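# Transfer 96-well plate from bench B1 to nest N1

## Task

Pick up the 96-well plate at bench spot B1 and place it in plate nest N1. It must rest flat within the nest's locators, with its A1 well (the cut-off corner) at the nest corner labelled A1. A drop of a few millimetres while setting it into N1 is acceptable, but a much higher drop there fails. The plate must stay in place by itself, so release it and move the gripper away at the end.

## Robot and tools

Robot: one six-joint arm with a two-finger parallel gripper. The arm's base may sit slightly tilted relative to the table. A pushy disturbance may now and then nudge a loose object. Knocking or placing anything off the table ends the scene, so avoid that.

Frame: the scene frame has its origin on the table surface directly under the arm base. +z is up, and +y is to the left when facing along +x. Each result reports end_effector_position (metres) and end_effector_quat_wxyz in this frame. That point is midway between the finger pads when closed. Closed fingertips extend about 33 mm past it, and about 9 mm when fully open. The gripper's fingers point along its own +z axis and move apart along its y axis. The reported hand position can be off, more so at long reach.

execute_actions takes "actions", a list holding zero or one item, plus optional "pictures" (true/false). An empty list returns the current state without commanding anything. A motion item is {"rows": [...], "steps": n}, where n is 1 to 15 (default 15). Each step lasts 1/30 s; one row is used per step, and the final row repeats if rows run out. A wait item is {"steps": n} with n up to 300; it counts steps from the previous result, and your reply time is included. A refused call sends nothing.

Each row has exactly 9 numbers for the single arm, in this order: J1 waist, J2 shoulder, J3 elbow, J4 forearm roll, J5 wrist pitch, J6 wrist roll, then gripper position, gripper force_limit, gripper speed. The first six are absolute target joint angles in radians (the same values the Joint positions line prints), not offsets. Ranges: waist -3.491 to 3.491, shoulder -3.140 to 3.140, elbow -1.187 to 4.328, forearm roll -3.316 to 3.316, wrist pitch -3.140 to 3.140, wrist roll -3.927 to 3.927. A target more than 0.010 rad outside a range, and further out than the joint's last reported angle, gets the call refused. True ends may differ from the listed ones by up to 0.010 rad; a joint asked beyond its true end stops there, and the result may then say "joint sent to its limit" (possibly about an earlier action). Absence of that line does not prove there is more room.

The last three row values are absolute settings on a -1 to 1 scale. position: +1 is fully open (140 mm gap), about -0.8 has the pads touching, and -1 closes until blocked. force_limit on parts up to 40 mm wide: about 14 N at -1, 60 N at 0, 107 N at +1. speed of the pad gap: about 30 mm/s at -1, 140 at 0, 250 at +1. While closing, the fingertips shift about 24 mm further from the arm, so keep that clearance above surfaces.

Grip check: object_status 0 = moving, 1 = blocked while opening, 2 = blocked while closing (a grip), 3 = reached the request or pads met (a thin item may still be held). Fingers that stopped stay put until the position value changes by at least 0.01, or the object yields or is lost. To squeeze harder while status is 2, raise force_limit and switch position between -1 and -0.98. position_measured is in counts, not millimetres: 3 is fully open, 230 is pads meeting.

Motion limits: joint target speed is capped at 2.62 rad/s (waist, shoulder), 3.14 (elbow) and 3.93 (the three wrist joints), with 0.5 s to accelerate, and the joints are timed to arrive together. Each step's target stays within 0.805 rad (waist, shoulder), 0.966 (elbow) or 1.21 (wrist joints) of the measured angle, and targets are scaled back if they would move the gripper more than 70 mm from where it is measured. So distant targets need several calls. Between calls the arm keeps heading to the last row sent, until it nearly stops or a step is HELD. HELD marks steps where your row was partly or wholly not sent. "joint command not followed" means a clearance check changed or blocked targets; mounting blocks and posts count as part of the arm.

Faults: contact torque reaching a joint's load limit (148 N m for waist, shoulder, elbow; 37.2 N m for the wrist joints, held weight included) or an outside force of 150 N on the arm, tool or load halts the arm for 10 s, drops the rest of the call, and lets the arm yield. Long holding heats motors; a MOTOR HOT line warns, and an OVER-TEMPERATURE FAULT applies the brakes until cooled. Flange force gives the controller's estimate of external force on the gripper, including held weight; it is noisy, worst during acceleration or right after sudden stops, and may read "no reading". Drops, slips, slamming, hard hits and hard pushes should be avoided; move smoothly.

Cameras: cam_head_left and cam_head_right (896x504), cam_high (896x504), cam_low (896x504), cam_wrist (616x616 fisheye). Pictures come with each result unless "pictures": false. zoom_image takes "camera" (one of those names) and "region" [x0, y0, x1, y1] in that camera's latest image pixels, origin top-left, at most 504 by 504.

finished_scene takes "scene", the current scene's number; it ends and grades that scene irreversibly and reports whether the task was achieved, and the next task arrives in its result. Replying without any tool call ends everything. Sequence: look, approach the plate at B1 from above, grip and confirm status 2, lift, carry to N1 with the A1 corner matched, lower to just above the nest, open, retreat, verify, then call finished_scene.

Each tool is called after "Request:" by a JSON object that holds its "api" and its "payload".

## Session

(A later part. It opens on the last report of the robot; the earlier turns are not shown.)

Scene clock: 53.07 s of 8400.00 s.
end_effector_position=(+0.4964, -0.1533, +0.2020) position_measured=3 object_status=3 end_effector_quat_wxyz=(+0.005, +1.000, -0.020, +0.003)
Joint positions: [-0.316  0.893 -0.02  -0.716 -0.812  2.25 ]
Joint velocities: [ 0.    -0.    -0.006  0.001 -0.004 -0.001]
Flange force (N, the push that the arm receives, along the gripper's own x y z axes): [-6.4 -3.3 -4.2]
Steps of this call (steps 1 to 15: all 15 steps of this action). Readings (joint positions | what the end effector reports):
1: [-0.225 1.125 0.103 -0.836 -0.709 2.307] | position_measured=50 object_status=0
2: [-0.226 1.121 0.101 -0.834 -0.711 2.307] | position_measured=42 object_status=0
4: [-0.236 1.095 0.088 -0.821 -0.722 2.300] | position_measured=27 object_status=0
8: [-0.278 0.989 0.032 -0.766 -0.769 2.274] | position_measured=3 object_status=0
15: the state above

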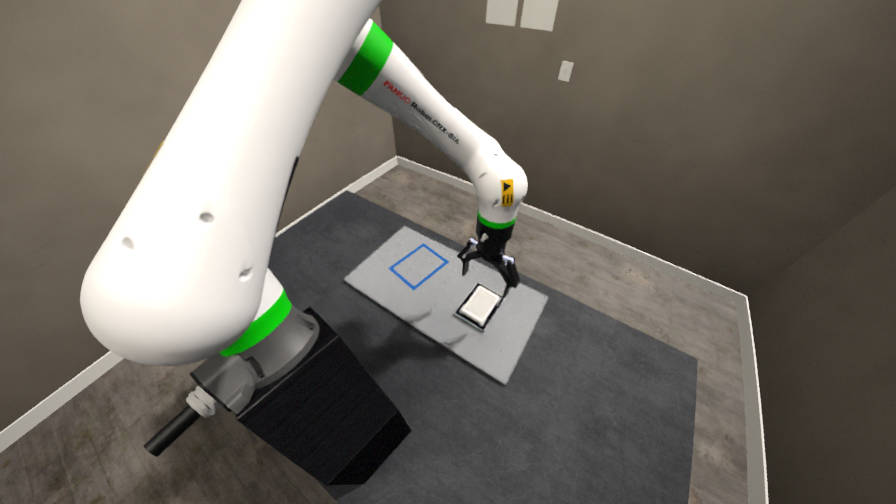

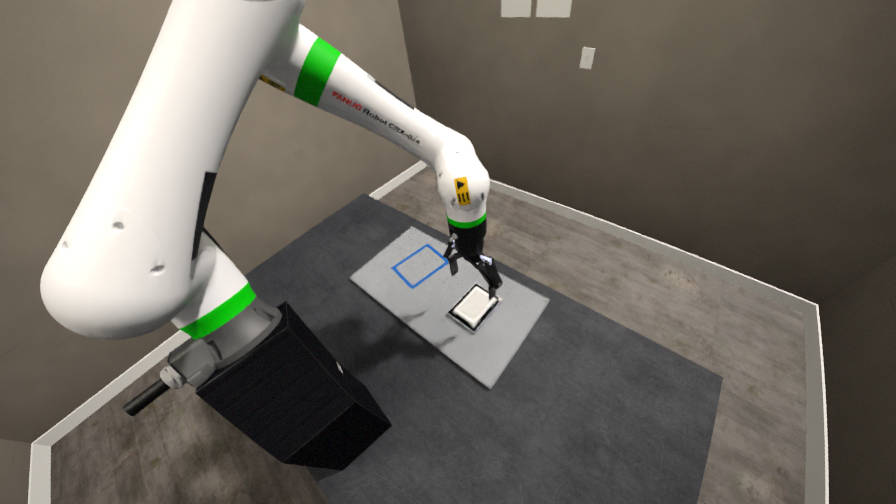

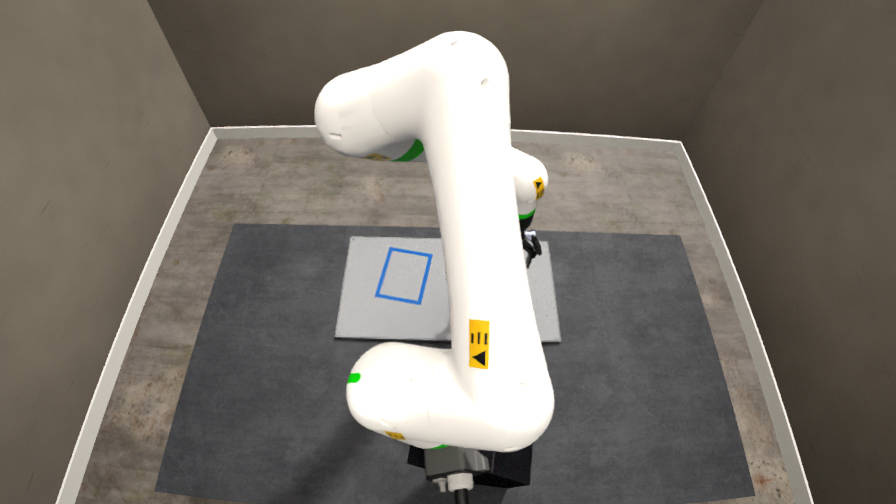

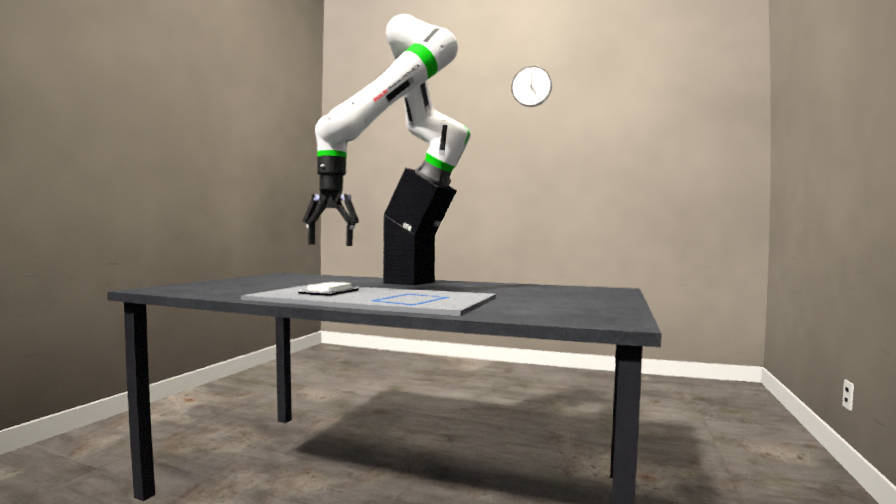

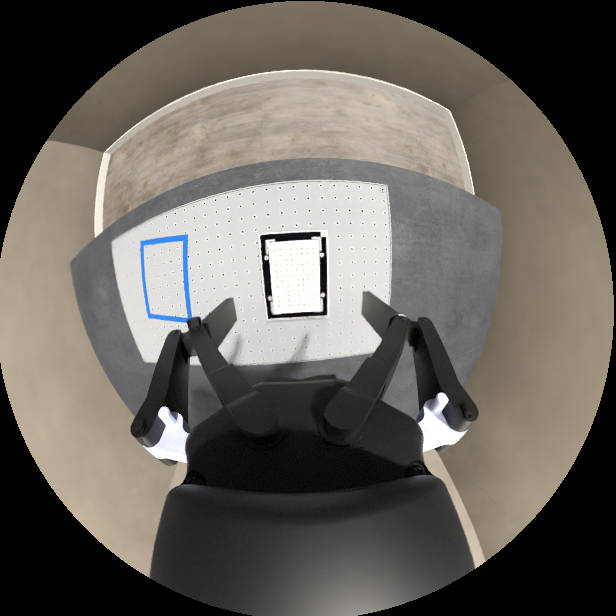

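Request:
{"api": "execute_actions", "payload": {"actions": [{"rows":[[-0.2263,1.1208,0.1011,-0.8342,-0.711,2.306,0.6,-0.8,0]]}], "pictures": false}}

Request:
{"api": "execute_actions", "payload": {"actions": [{"rows":[[-0.2263,1.1208,0.1011,-0.8342,-0.711,2.306,-1,-0.8,-0.4]]}]}}

Request:
{"api": "zoom_image", "payload": {"camera": "cam_wrist", "region": [240,220,355,280]}}

Request:
{"api": "execute_actions", "payload": {"actions": [{"rows":[[-0.2259,1.1215,0.1035,-0.8329,-0.712,2.3039,-1,-0.8,-0.4]],"steps":10}], "pictures": false}}

Request:
{"api": "execute_actions", "payload": {"actions": [{"rows":[[-0.2248,1.1244,0.1052,-0.8344,-0.7107,2.3046,-1,-0.8,-0.4]],"steps":10}]}}

Request:
{"api": "zoom_image", "payload": {"camera": "cam_wrist", "region": [240,220,355,280]}}

Scene clock: 59.83 s of 8400.00 s.
end_effector_position=(+0.4999, -0.1512, +0.0846) position_measured=53 object_status=3 end_effector_quat_wxyz=(+0.001, +1.000, -0.022, -0.000)
Joint positions: [-0.226  1.121  0.101 -0.834 -0.711  2.306]
Joint velocities: [ 0.     0.     0.005 -0.001  0.004  0.001]
Flange force (N, the push that the arm receives, along the gripper's own x y z axes): [-4.0 -2.6 -1.7]
Steps of this call (steps 1 to 15: the robot went on to your last target; steps 16 to 90: nothing new was sent; then 3.27 s passed at rest; steps 91 to 105: all 15 steps of this action). Readings (joint positions | what the end effector reports):
91: [-0.316 0.893 -0.020 -0.716 -0.812 2.250] | position_measured=3 object_status=0
92: [-0.315 0.897 -0.018 -0.718 -0.810 2.250] | position_measured=8 object_status=0
94: [-0.305 0.922 -0.004 -0.731 -0.799 2.257] | position_measured=23 object_status=0
98: [-0.263 1.028 0.052 -0.786 -0.752 2.283] | position_measured=51 object_status=0
105: the state above

Scene clock: 60.33 s of 8400.00 s.
end_effector_position=(+0.4999, -0.1511, +0.0844) position_measured=106 object_status=0 end_effector_quat_wxyz=(+0.001, +1.000, -0.022, -0.000)
Joint positions: [-0.226  1.121  0.101 -0.834 -0.711  2.306]
Joint velocities: [ 0.     0.     0.     0.     0.    -0.001]
Flange force (N, the push that the arm receives, along the gripper's own x y z axes): [-7.0 -1.0 -24.0]
Steps of this call (steps 1 to 15: all 15 steps of this action). Readings (joint positions | what the end effector reports):
1: [-0.226 1.121 0.101 -0.834 -0.711 2.306] | position_measured=53 object_status=0
2: [-0.226 1.121 0.101 -0.834 -0.711 2.306] | position_measured=57 object_status=0
4: [-0.226 1.121 0.101 -0.834 -0.711 2.306] | position_measured=67 object_status=0
8: [-0.226 1.121 0.101 -0.834 -0.711 2.306] | position_measured=88 object_status=0
15: the state above

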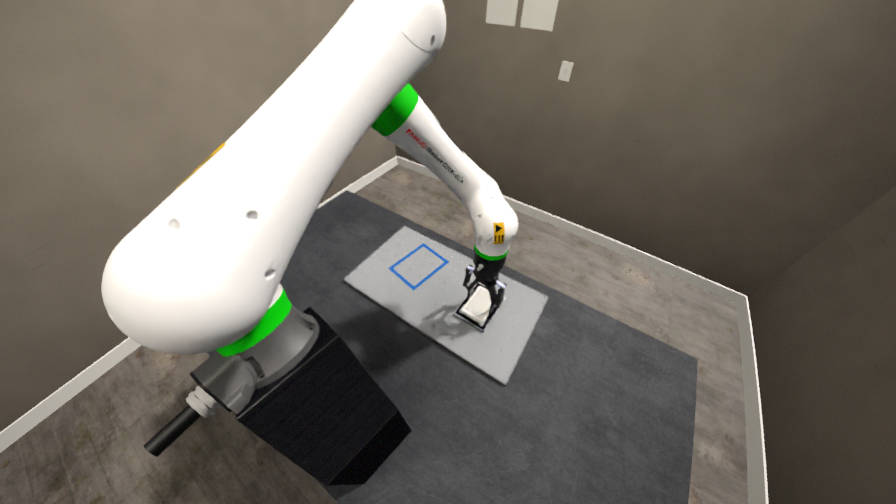

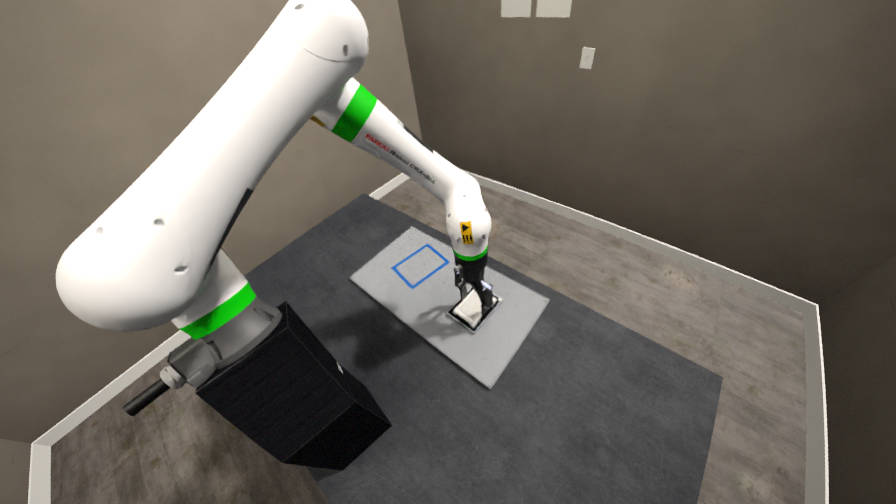

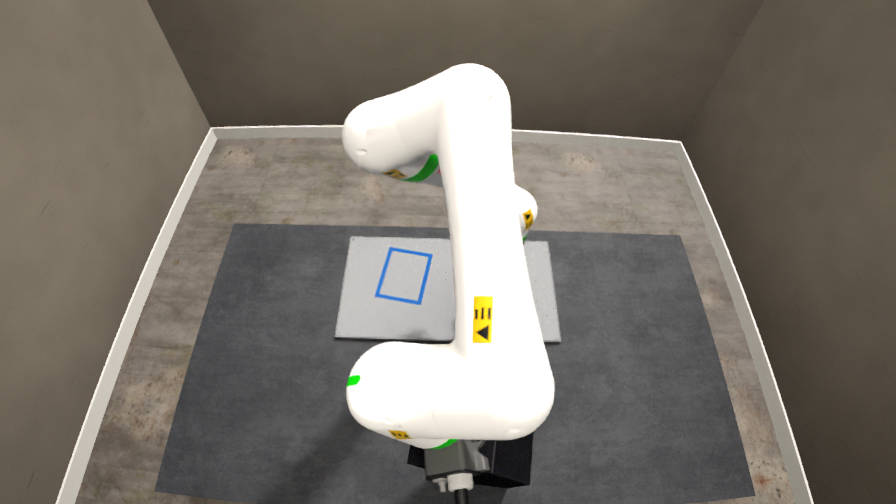

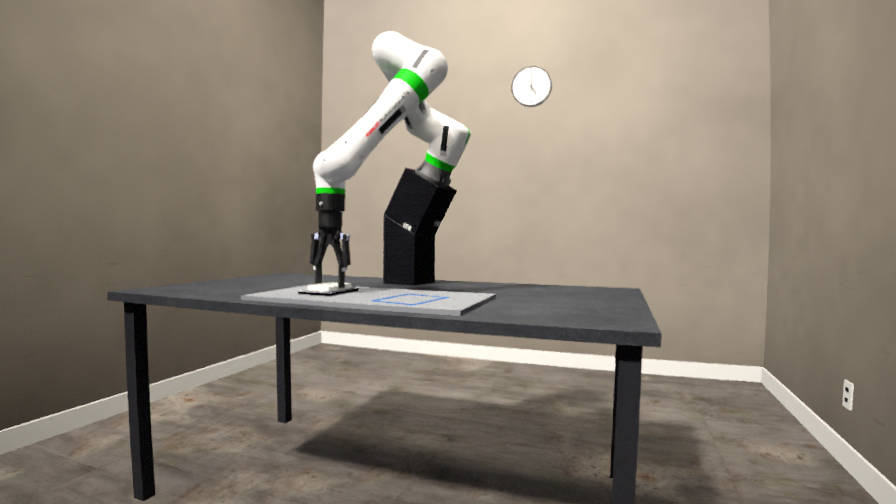

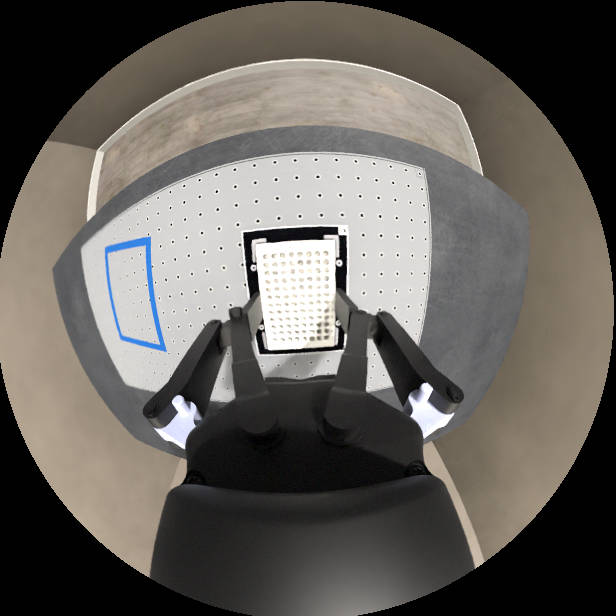

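Region (240, 220, 355, 280) of cam_wrist's 616x616 image, scaled by 4.383, with more detail than that image has; it fills the top 263 rows of this view, and the rest is white.

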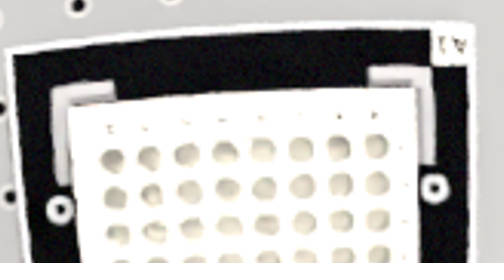

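Scene clock: 60.67 s of 8400.00 s.
end_effector_position=(+0.5009, -0.1511, +0.0844) position_measured=106 object_status=2 end_effector_quat_wxyz=(+0.001, +1.000, -0.022, -0.000)
Joint positions: [-0.226  1.121  0.103 -0.833 -0.712  2.304]
Joint velocities: [ 0.     0.     0.001 -0.    -0.     0.   ]
Flange force (N, the push that the arm receives, along the gripper's own x y z axes): [-12.3 -1.4 -30.6]
Steps of this call (steps 1 to 10: all 10 steps of this action). Readings (joint positions | what the end effector reports):
1: [-0.226 1.121 0.101 -0.834 -0.711 2.306] | position_measured=106 object_status=0
2: [-0.226 1.121 0.102 -0.834 -0.711 2.306] | position_measured=106 object_status=2
4: [-0.226 1.121 0.103 -0.833 -0.712 2.304] | position_measured=106 object_status=2
8: [-0.226 1.121 0.103 -0.833 -0.712 2.304] | position_measured=106 object_status=2
10: the state above

Scene clock: 61.00 s of 8400.00 s.
end_effector_position=(+0.5010, -0.1511, +0.0830) position_measured=106 object_status=2 end_effector_quat_wxyz=(+0.001, +1.000, -0.022, -0.000)
Joint positions: [-0.225  1.124  0.105 -0.834 -0.711  2.305]
Joint velocities: [ 0.     0.001 -0.    -0.     0.     0.   ]
Flange force (N, the push that the arm receives, along the gripper's own x y z axes): [-19.2 -12.0 -92.3]
Steps of this call (steps 1 to 10: all 10 steps of this action). Readings (joint positions | what the end effector reports):
1: [-0.226 1.122 0.104 -0.833 -0.712 2.304] | position_measured=106 object_status=2
2: [-0.225 1.123 0.104 -0.833 -0.712 2.304] | position_measured=106 object_status=2
4: [-0.225 1.124 0.105 -0.834 -0.711 2.304] | position_measured=106 object_status=2
8: [-0.225 1.124 0.105 -0.834 -0.711 2.305] | position_measured=106 object_status=2
10: the state above

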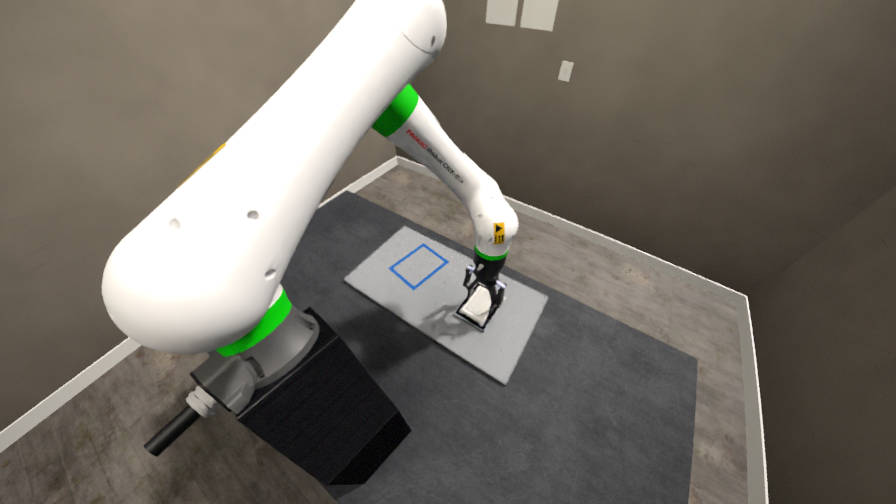

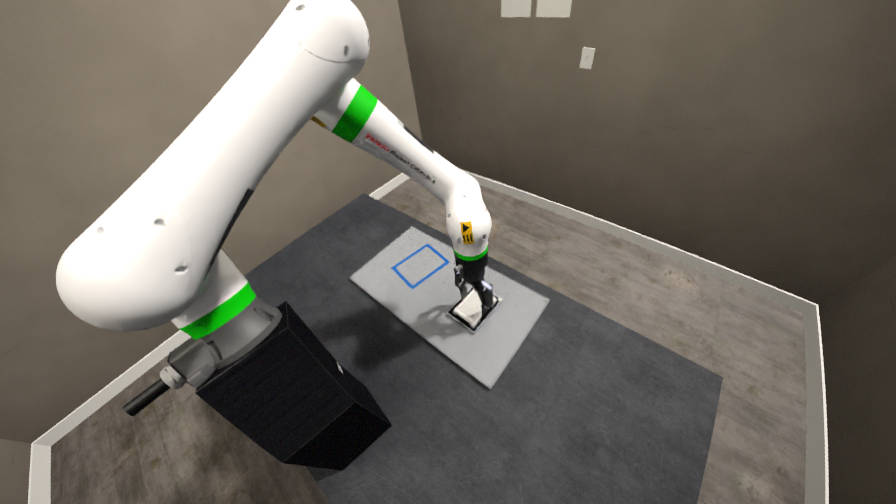

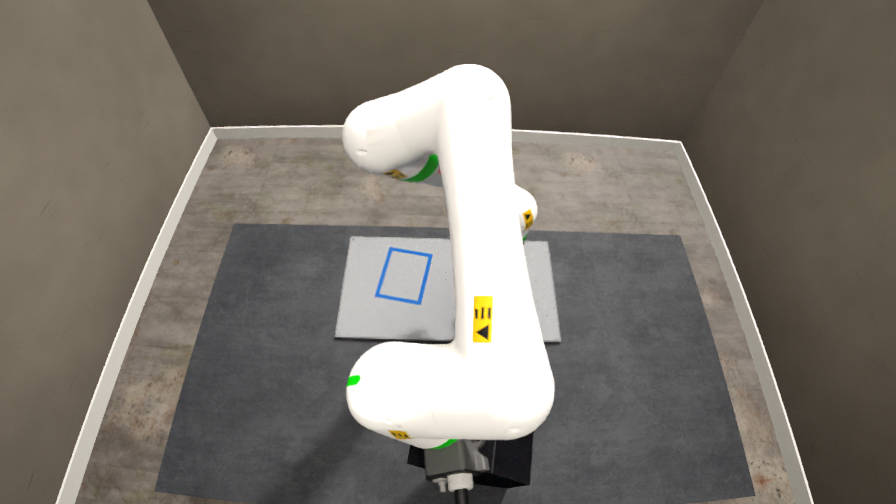

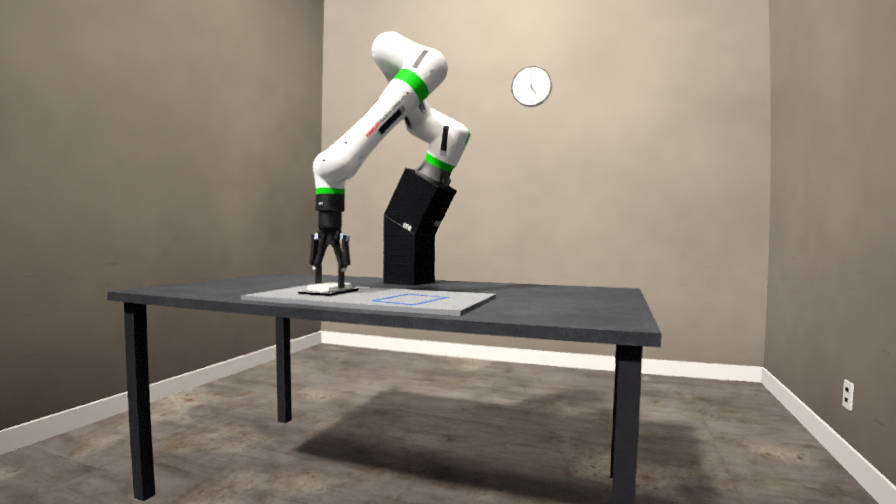

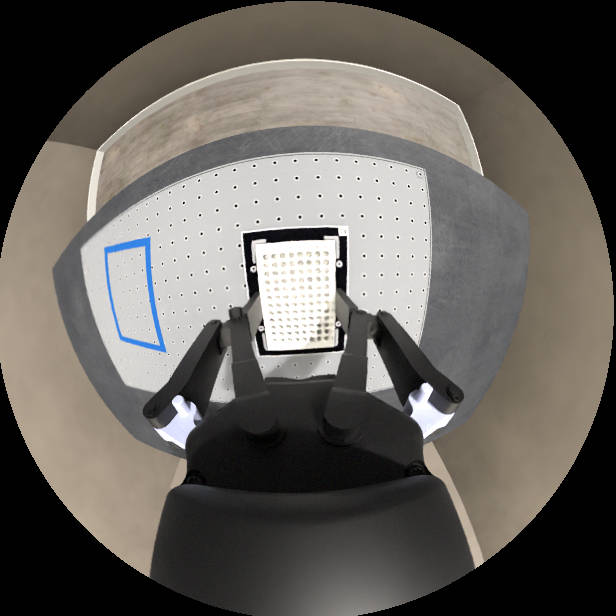

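Region (240, 220, 355, 280) of cam_wrist's 616x616 image, scaled by 4.383, with more detail than that image has; it fills the top 263 rows of this view, and the rest is white.

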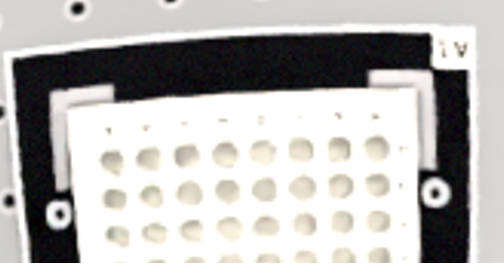

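Request:
{"api": "execute_actions", "payload": {"actions": [{"rows":[[-0.2259,1.1215,0.1035,-0.8329,-0.712,2.3039,1,-0.4,0]],"steps":8}], "pictures": false}}

Request:
{"api": "execute_actions", "payload": {"actions": [{"rows":[[-0.316,0.893,-0.02,-0.716,-0.812,2.25,1,-0.4,0]]}]}}

Request:
{"api": "zoom_image", "payload": {"camera": "cam_wrist", "region": [240,215,360,335]}}

Request:
{"api": "zoom_image", "payload": {"camera": "cam_low", "region": [285,260,370,305]}}

Request:
{"api": "zoom_image", "payload": {"camera": "cam_head_left", "region": [445,280,510,335]}}

Scene clock: 64.57 s of 8400.00 s.
end_effector_position=(+0.5007, -0.1511, +0.0842) position_measured=56 object_status=0 end_effector_quat_wxyz=(+0.001, +1.000, -0.022, -0.000)
Joint positions: [-0.226  1.122  0.104 -0.833 -0.712  2.304]
Joint velocities: [-0.001 -0.003  0.     0.    -0.001 -0.   ]
Flange force (N, the push that the arm receives, along the gripper's own x y z axes): [-4.7 -3.9 -2.9]
Steps of this call (steps 1 to 15: the robot went on to your last target; steps 16 to 90: nothing new was sent; then 0.30 s passed at rest; steps 91 to 98: all 8 steps of this action). Readings (joint positions | what the end effector reports):
91: [-0.225 1.124 0.105 -0.834 -0.711 2.305] | position_measured=106 object_status=0
92: [-0.225 1.124 0.104 -0.834 -0.711 2.305] | position_measured=106 object_status=0
94: [-0.225 1.123 0.104 -0.833 -0.711 2.304] | position_measured=86 object_status=0
98: the state above

Scene clock: 65.07 s of 8400.00 s.
end_effector_position=(+0.4964, -0.1533, +0.2020) position_measured=3 object_status=3 end_effector_quat_wxyz=(+0.005, +1.000, -0.020, +0.003)
Joint positions: [-0.316  0.893 -0.02  -0.716 -0.812  2.25 ]
Joint velocities: [ 0.    -0.    -0.005  0.002 -0.003 -0.   ]
Flange force (N, the push that the arm receives, along the gripper's own x y z axes): [-5.5 -4.3 -0.9]
Steps of this call (steps 1 to 15: all 15 steps of this action). Readings (joint positions | what the end effector reports):
1: [-0.226 1.121 0.103 -0.833 -0.712 2.304] | position_measured=49 object_status=0
2: [-0.228 1.118 0.101 -0.831 -0.714 2.303] | position_measured=41 object_status=0
4: [-0.238 1.092 0.087 -0.818 -0.725 2.297] | position_measured=26 object_status=0
8: [-0.279 0.986 0.031 -0.764 -0.771 2.272] | position_measured=3 object_status=0
15: the state above

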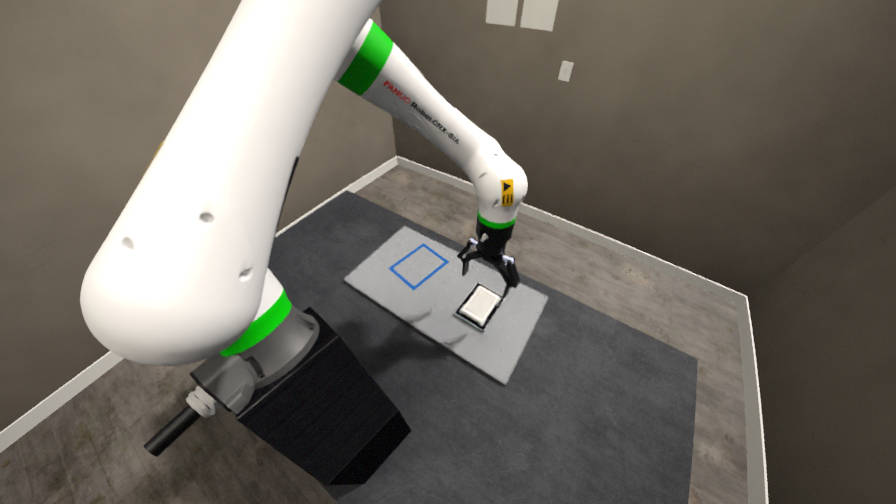

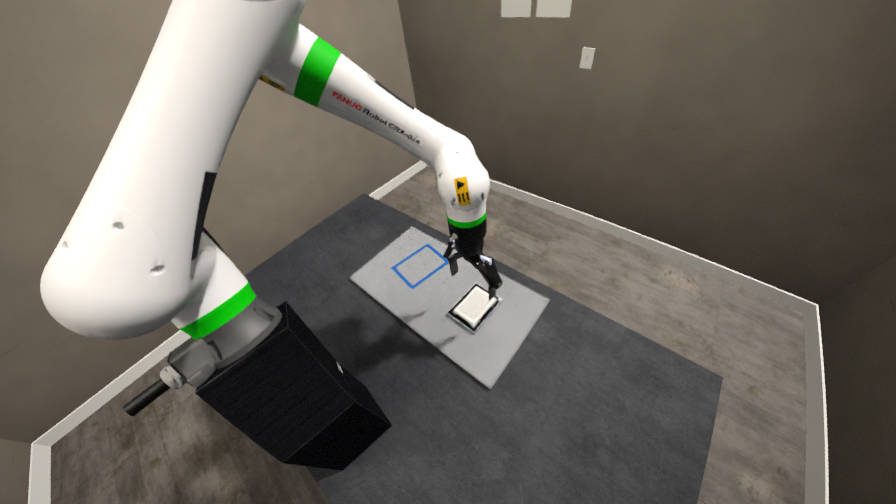

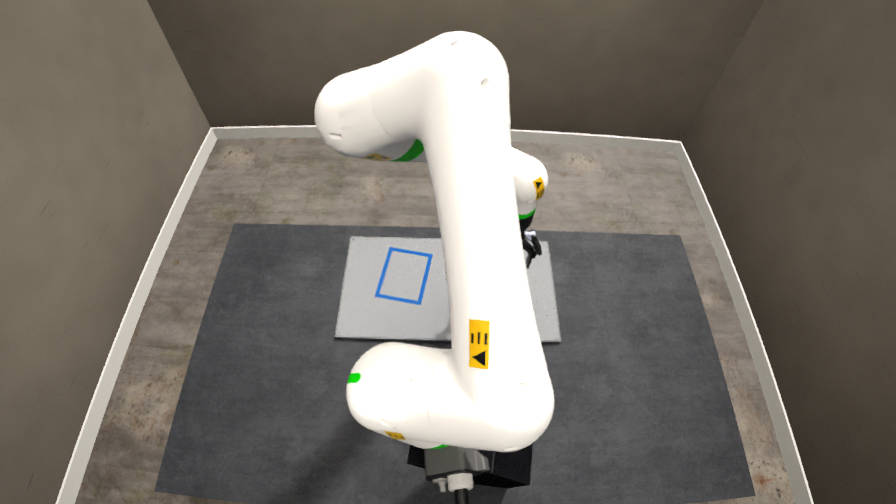

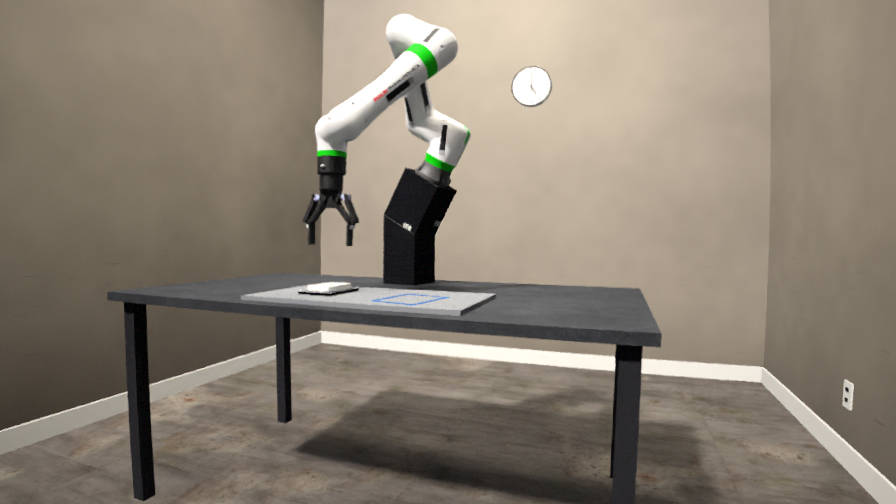

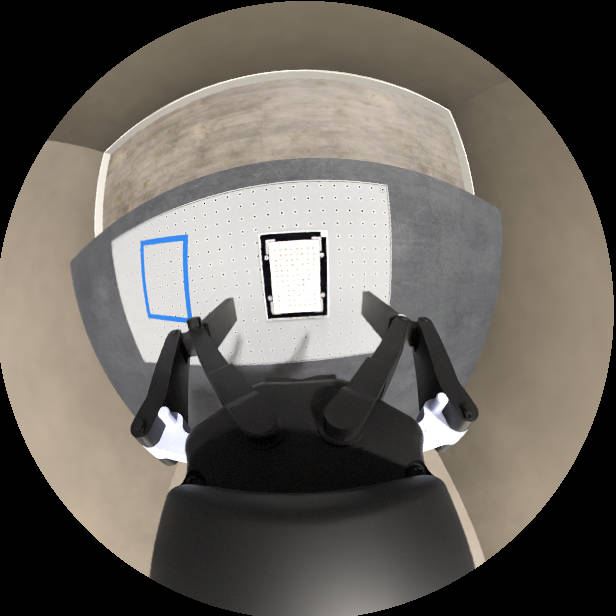

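Region (240, 215, 360, 335) of cam_wrist's 616x616 image, scaled by 4.200, with more detail than that image has.

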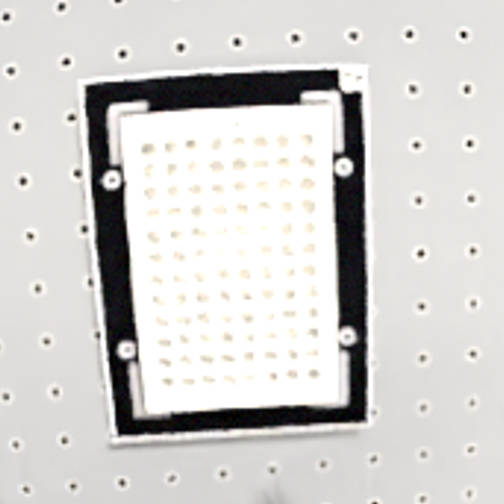

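Region (285, 260, 370, 305) of cam_low's 896x504 image, scaled by 5.929, with more detail than that image has; it fills the top 267 rows of this view, and the rest is white.

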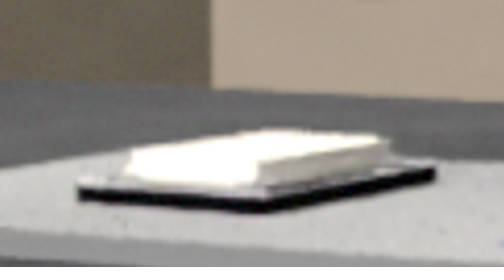

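Region (445, 280, 510, 335) of cam_head_left's 896x504 image, scaled by 7.754, with more detail than that image has; it fills the top 426 rows of this view, and the rest is white.

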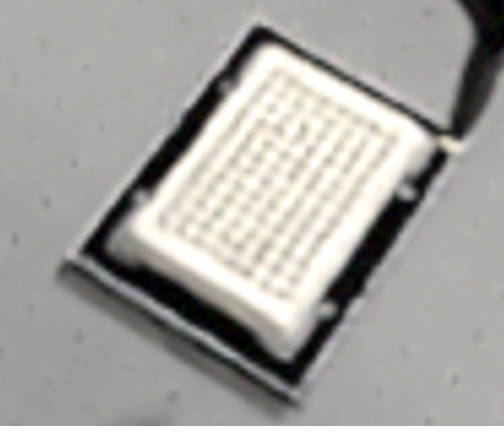

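It settles to the same place as before, matching the seated view from scene 1.

Request:
{"api": "finished_scene", "payload": {"scene": 2}}

The scene is finished: the task was done.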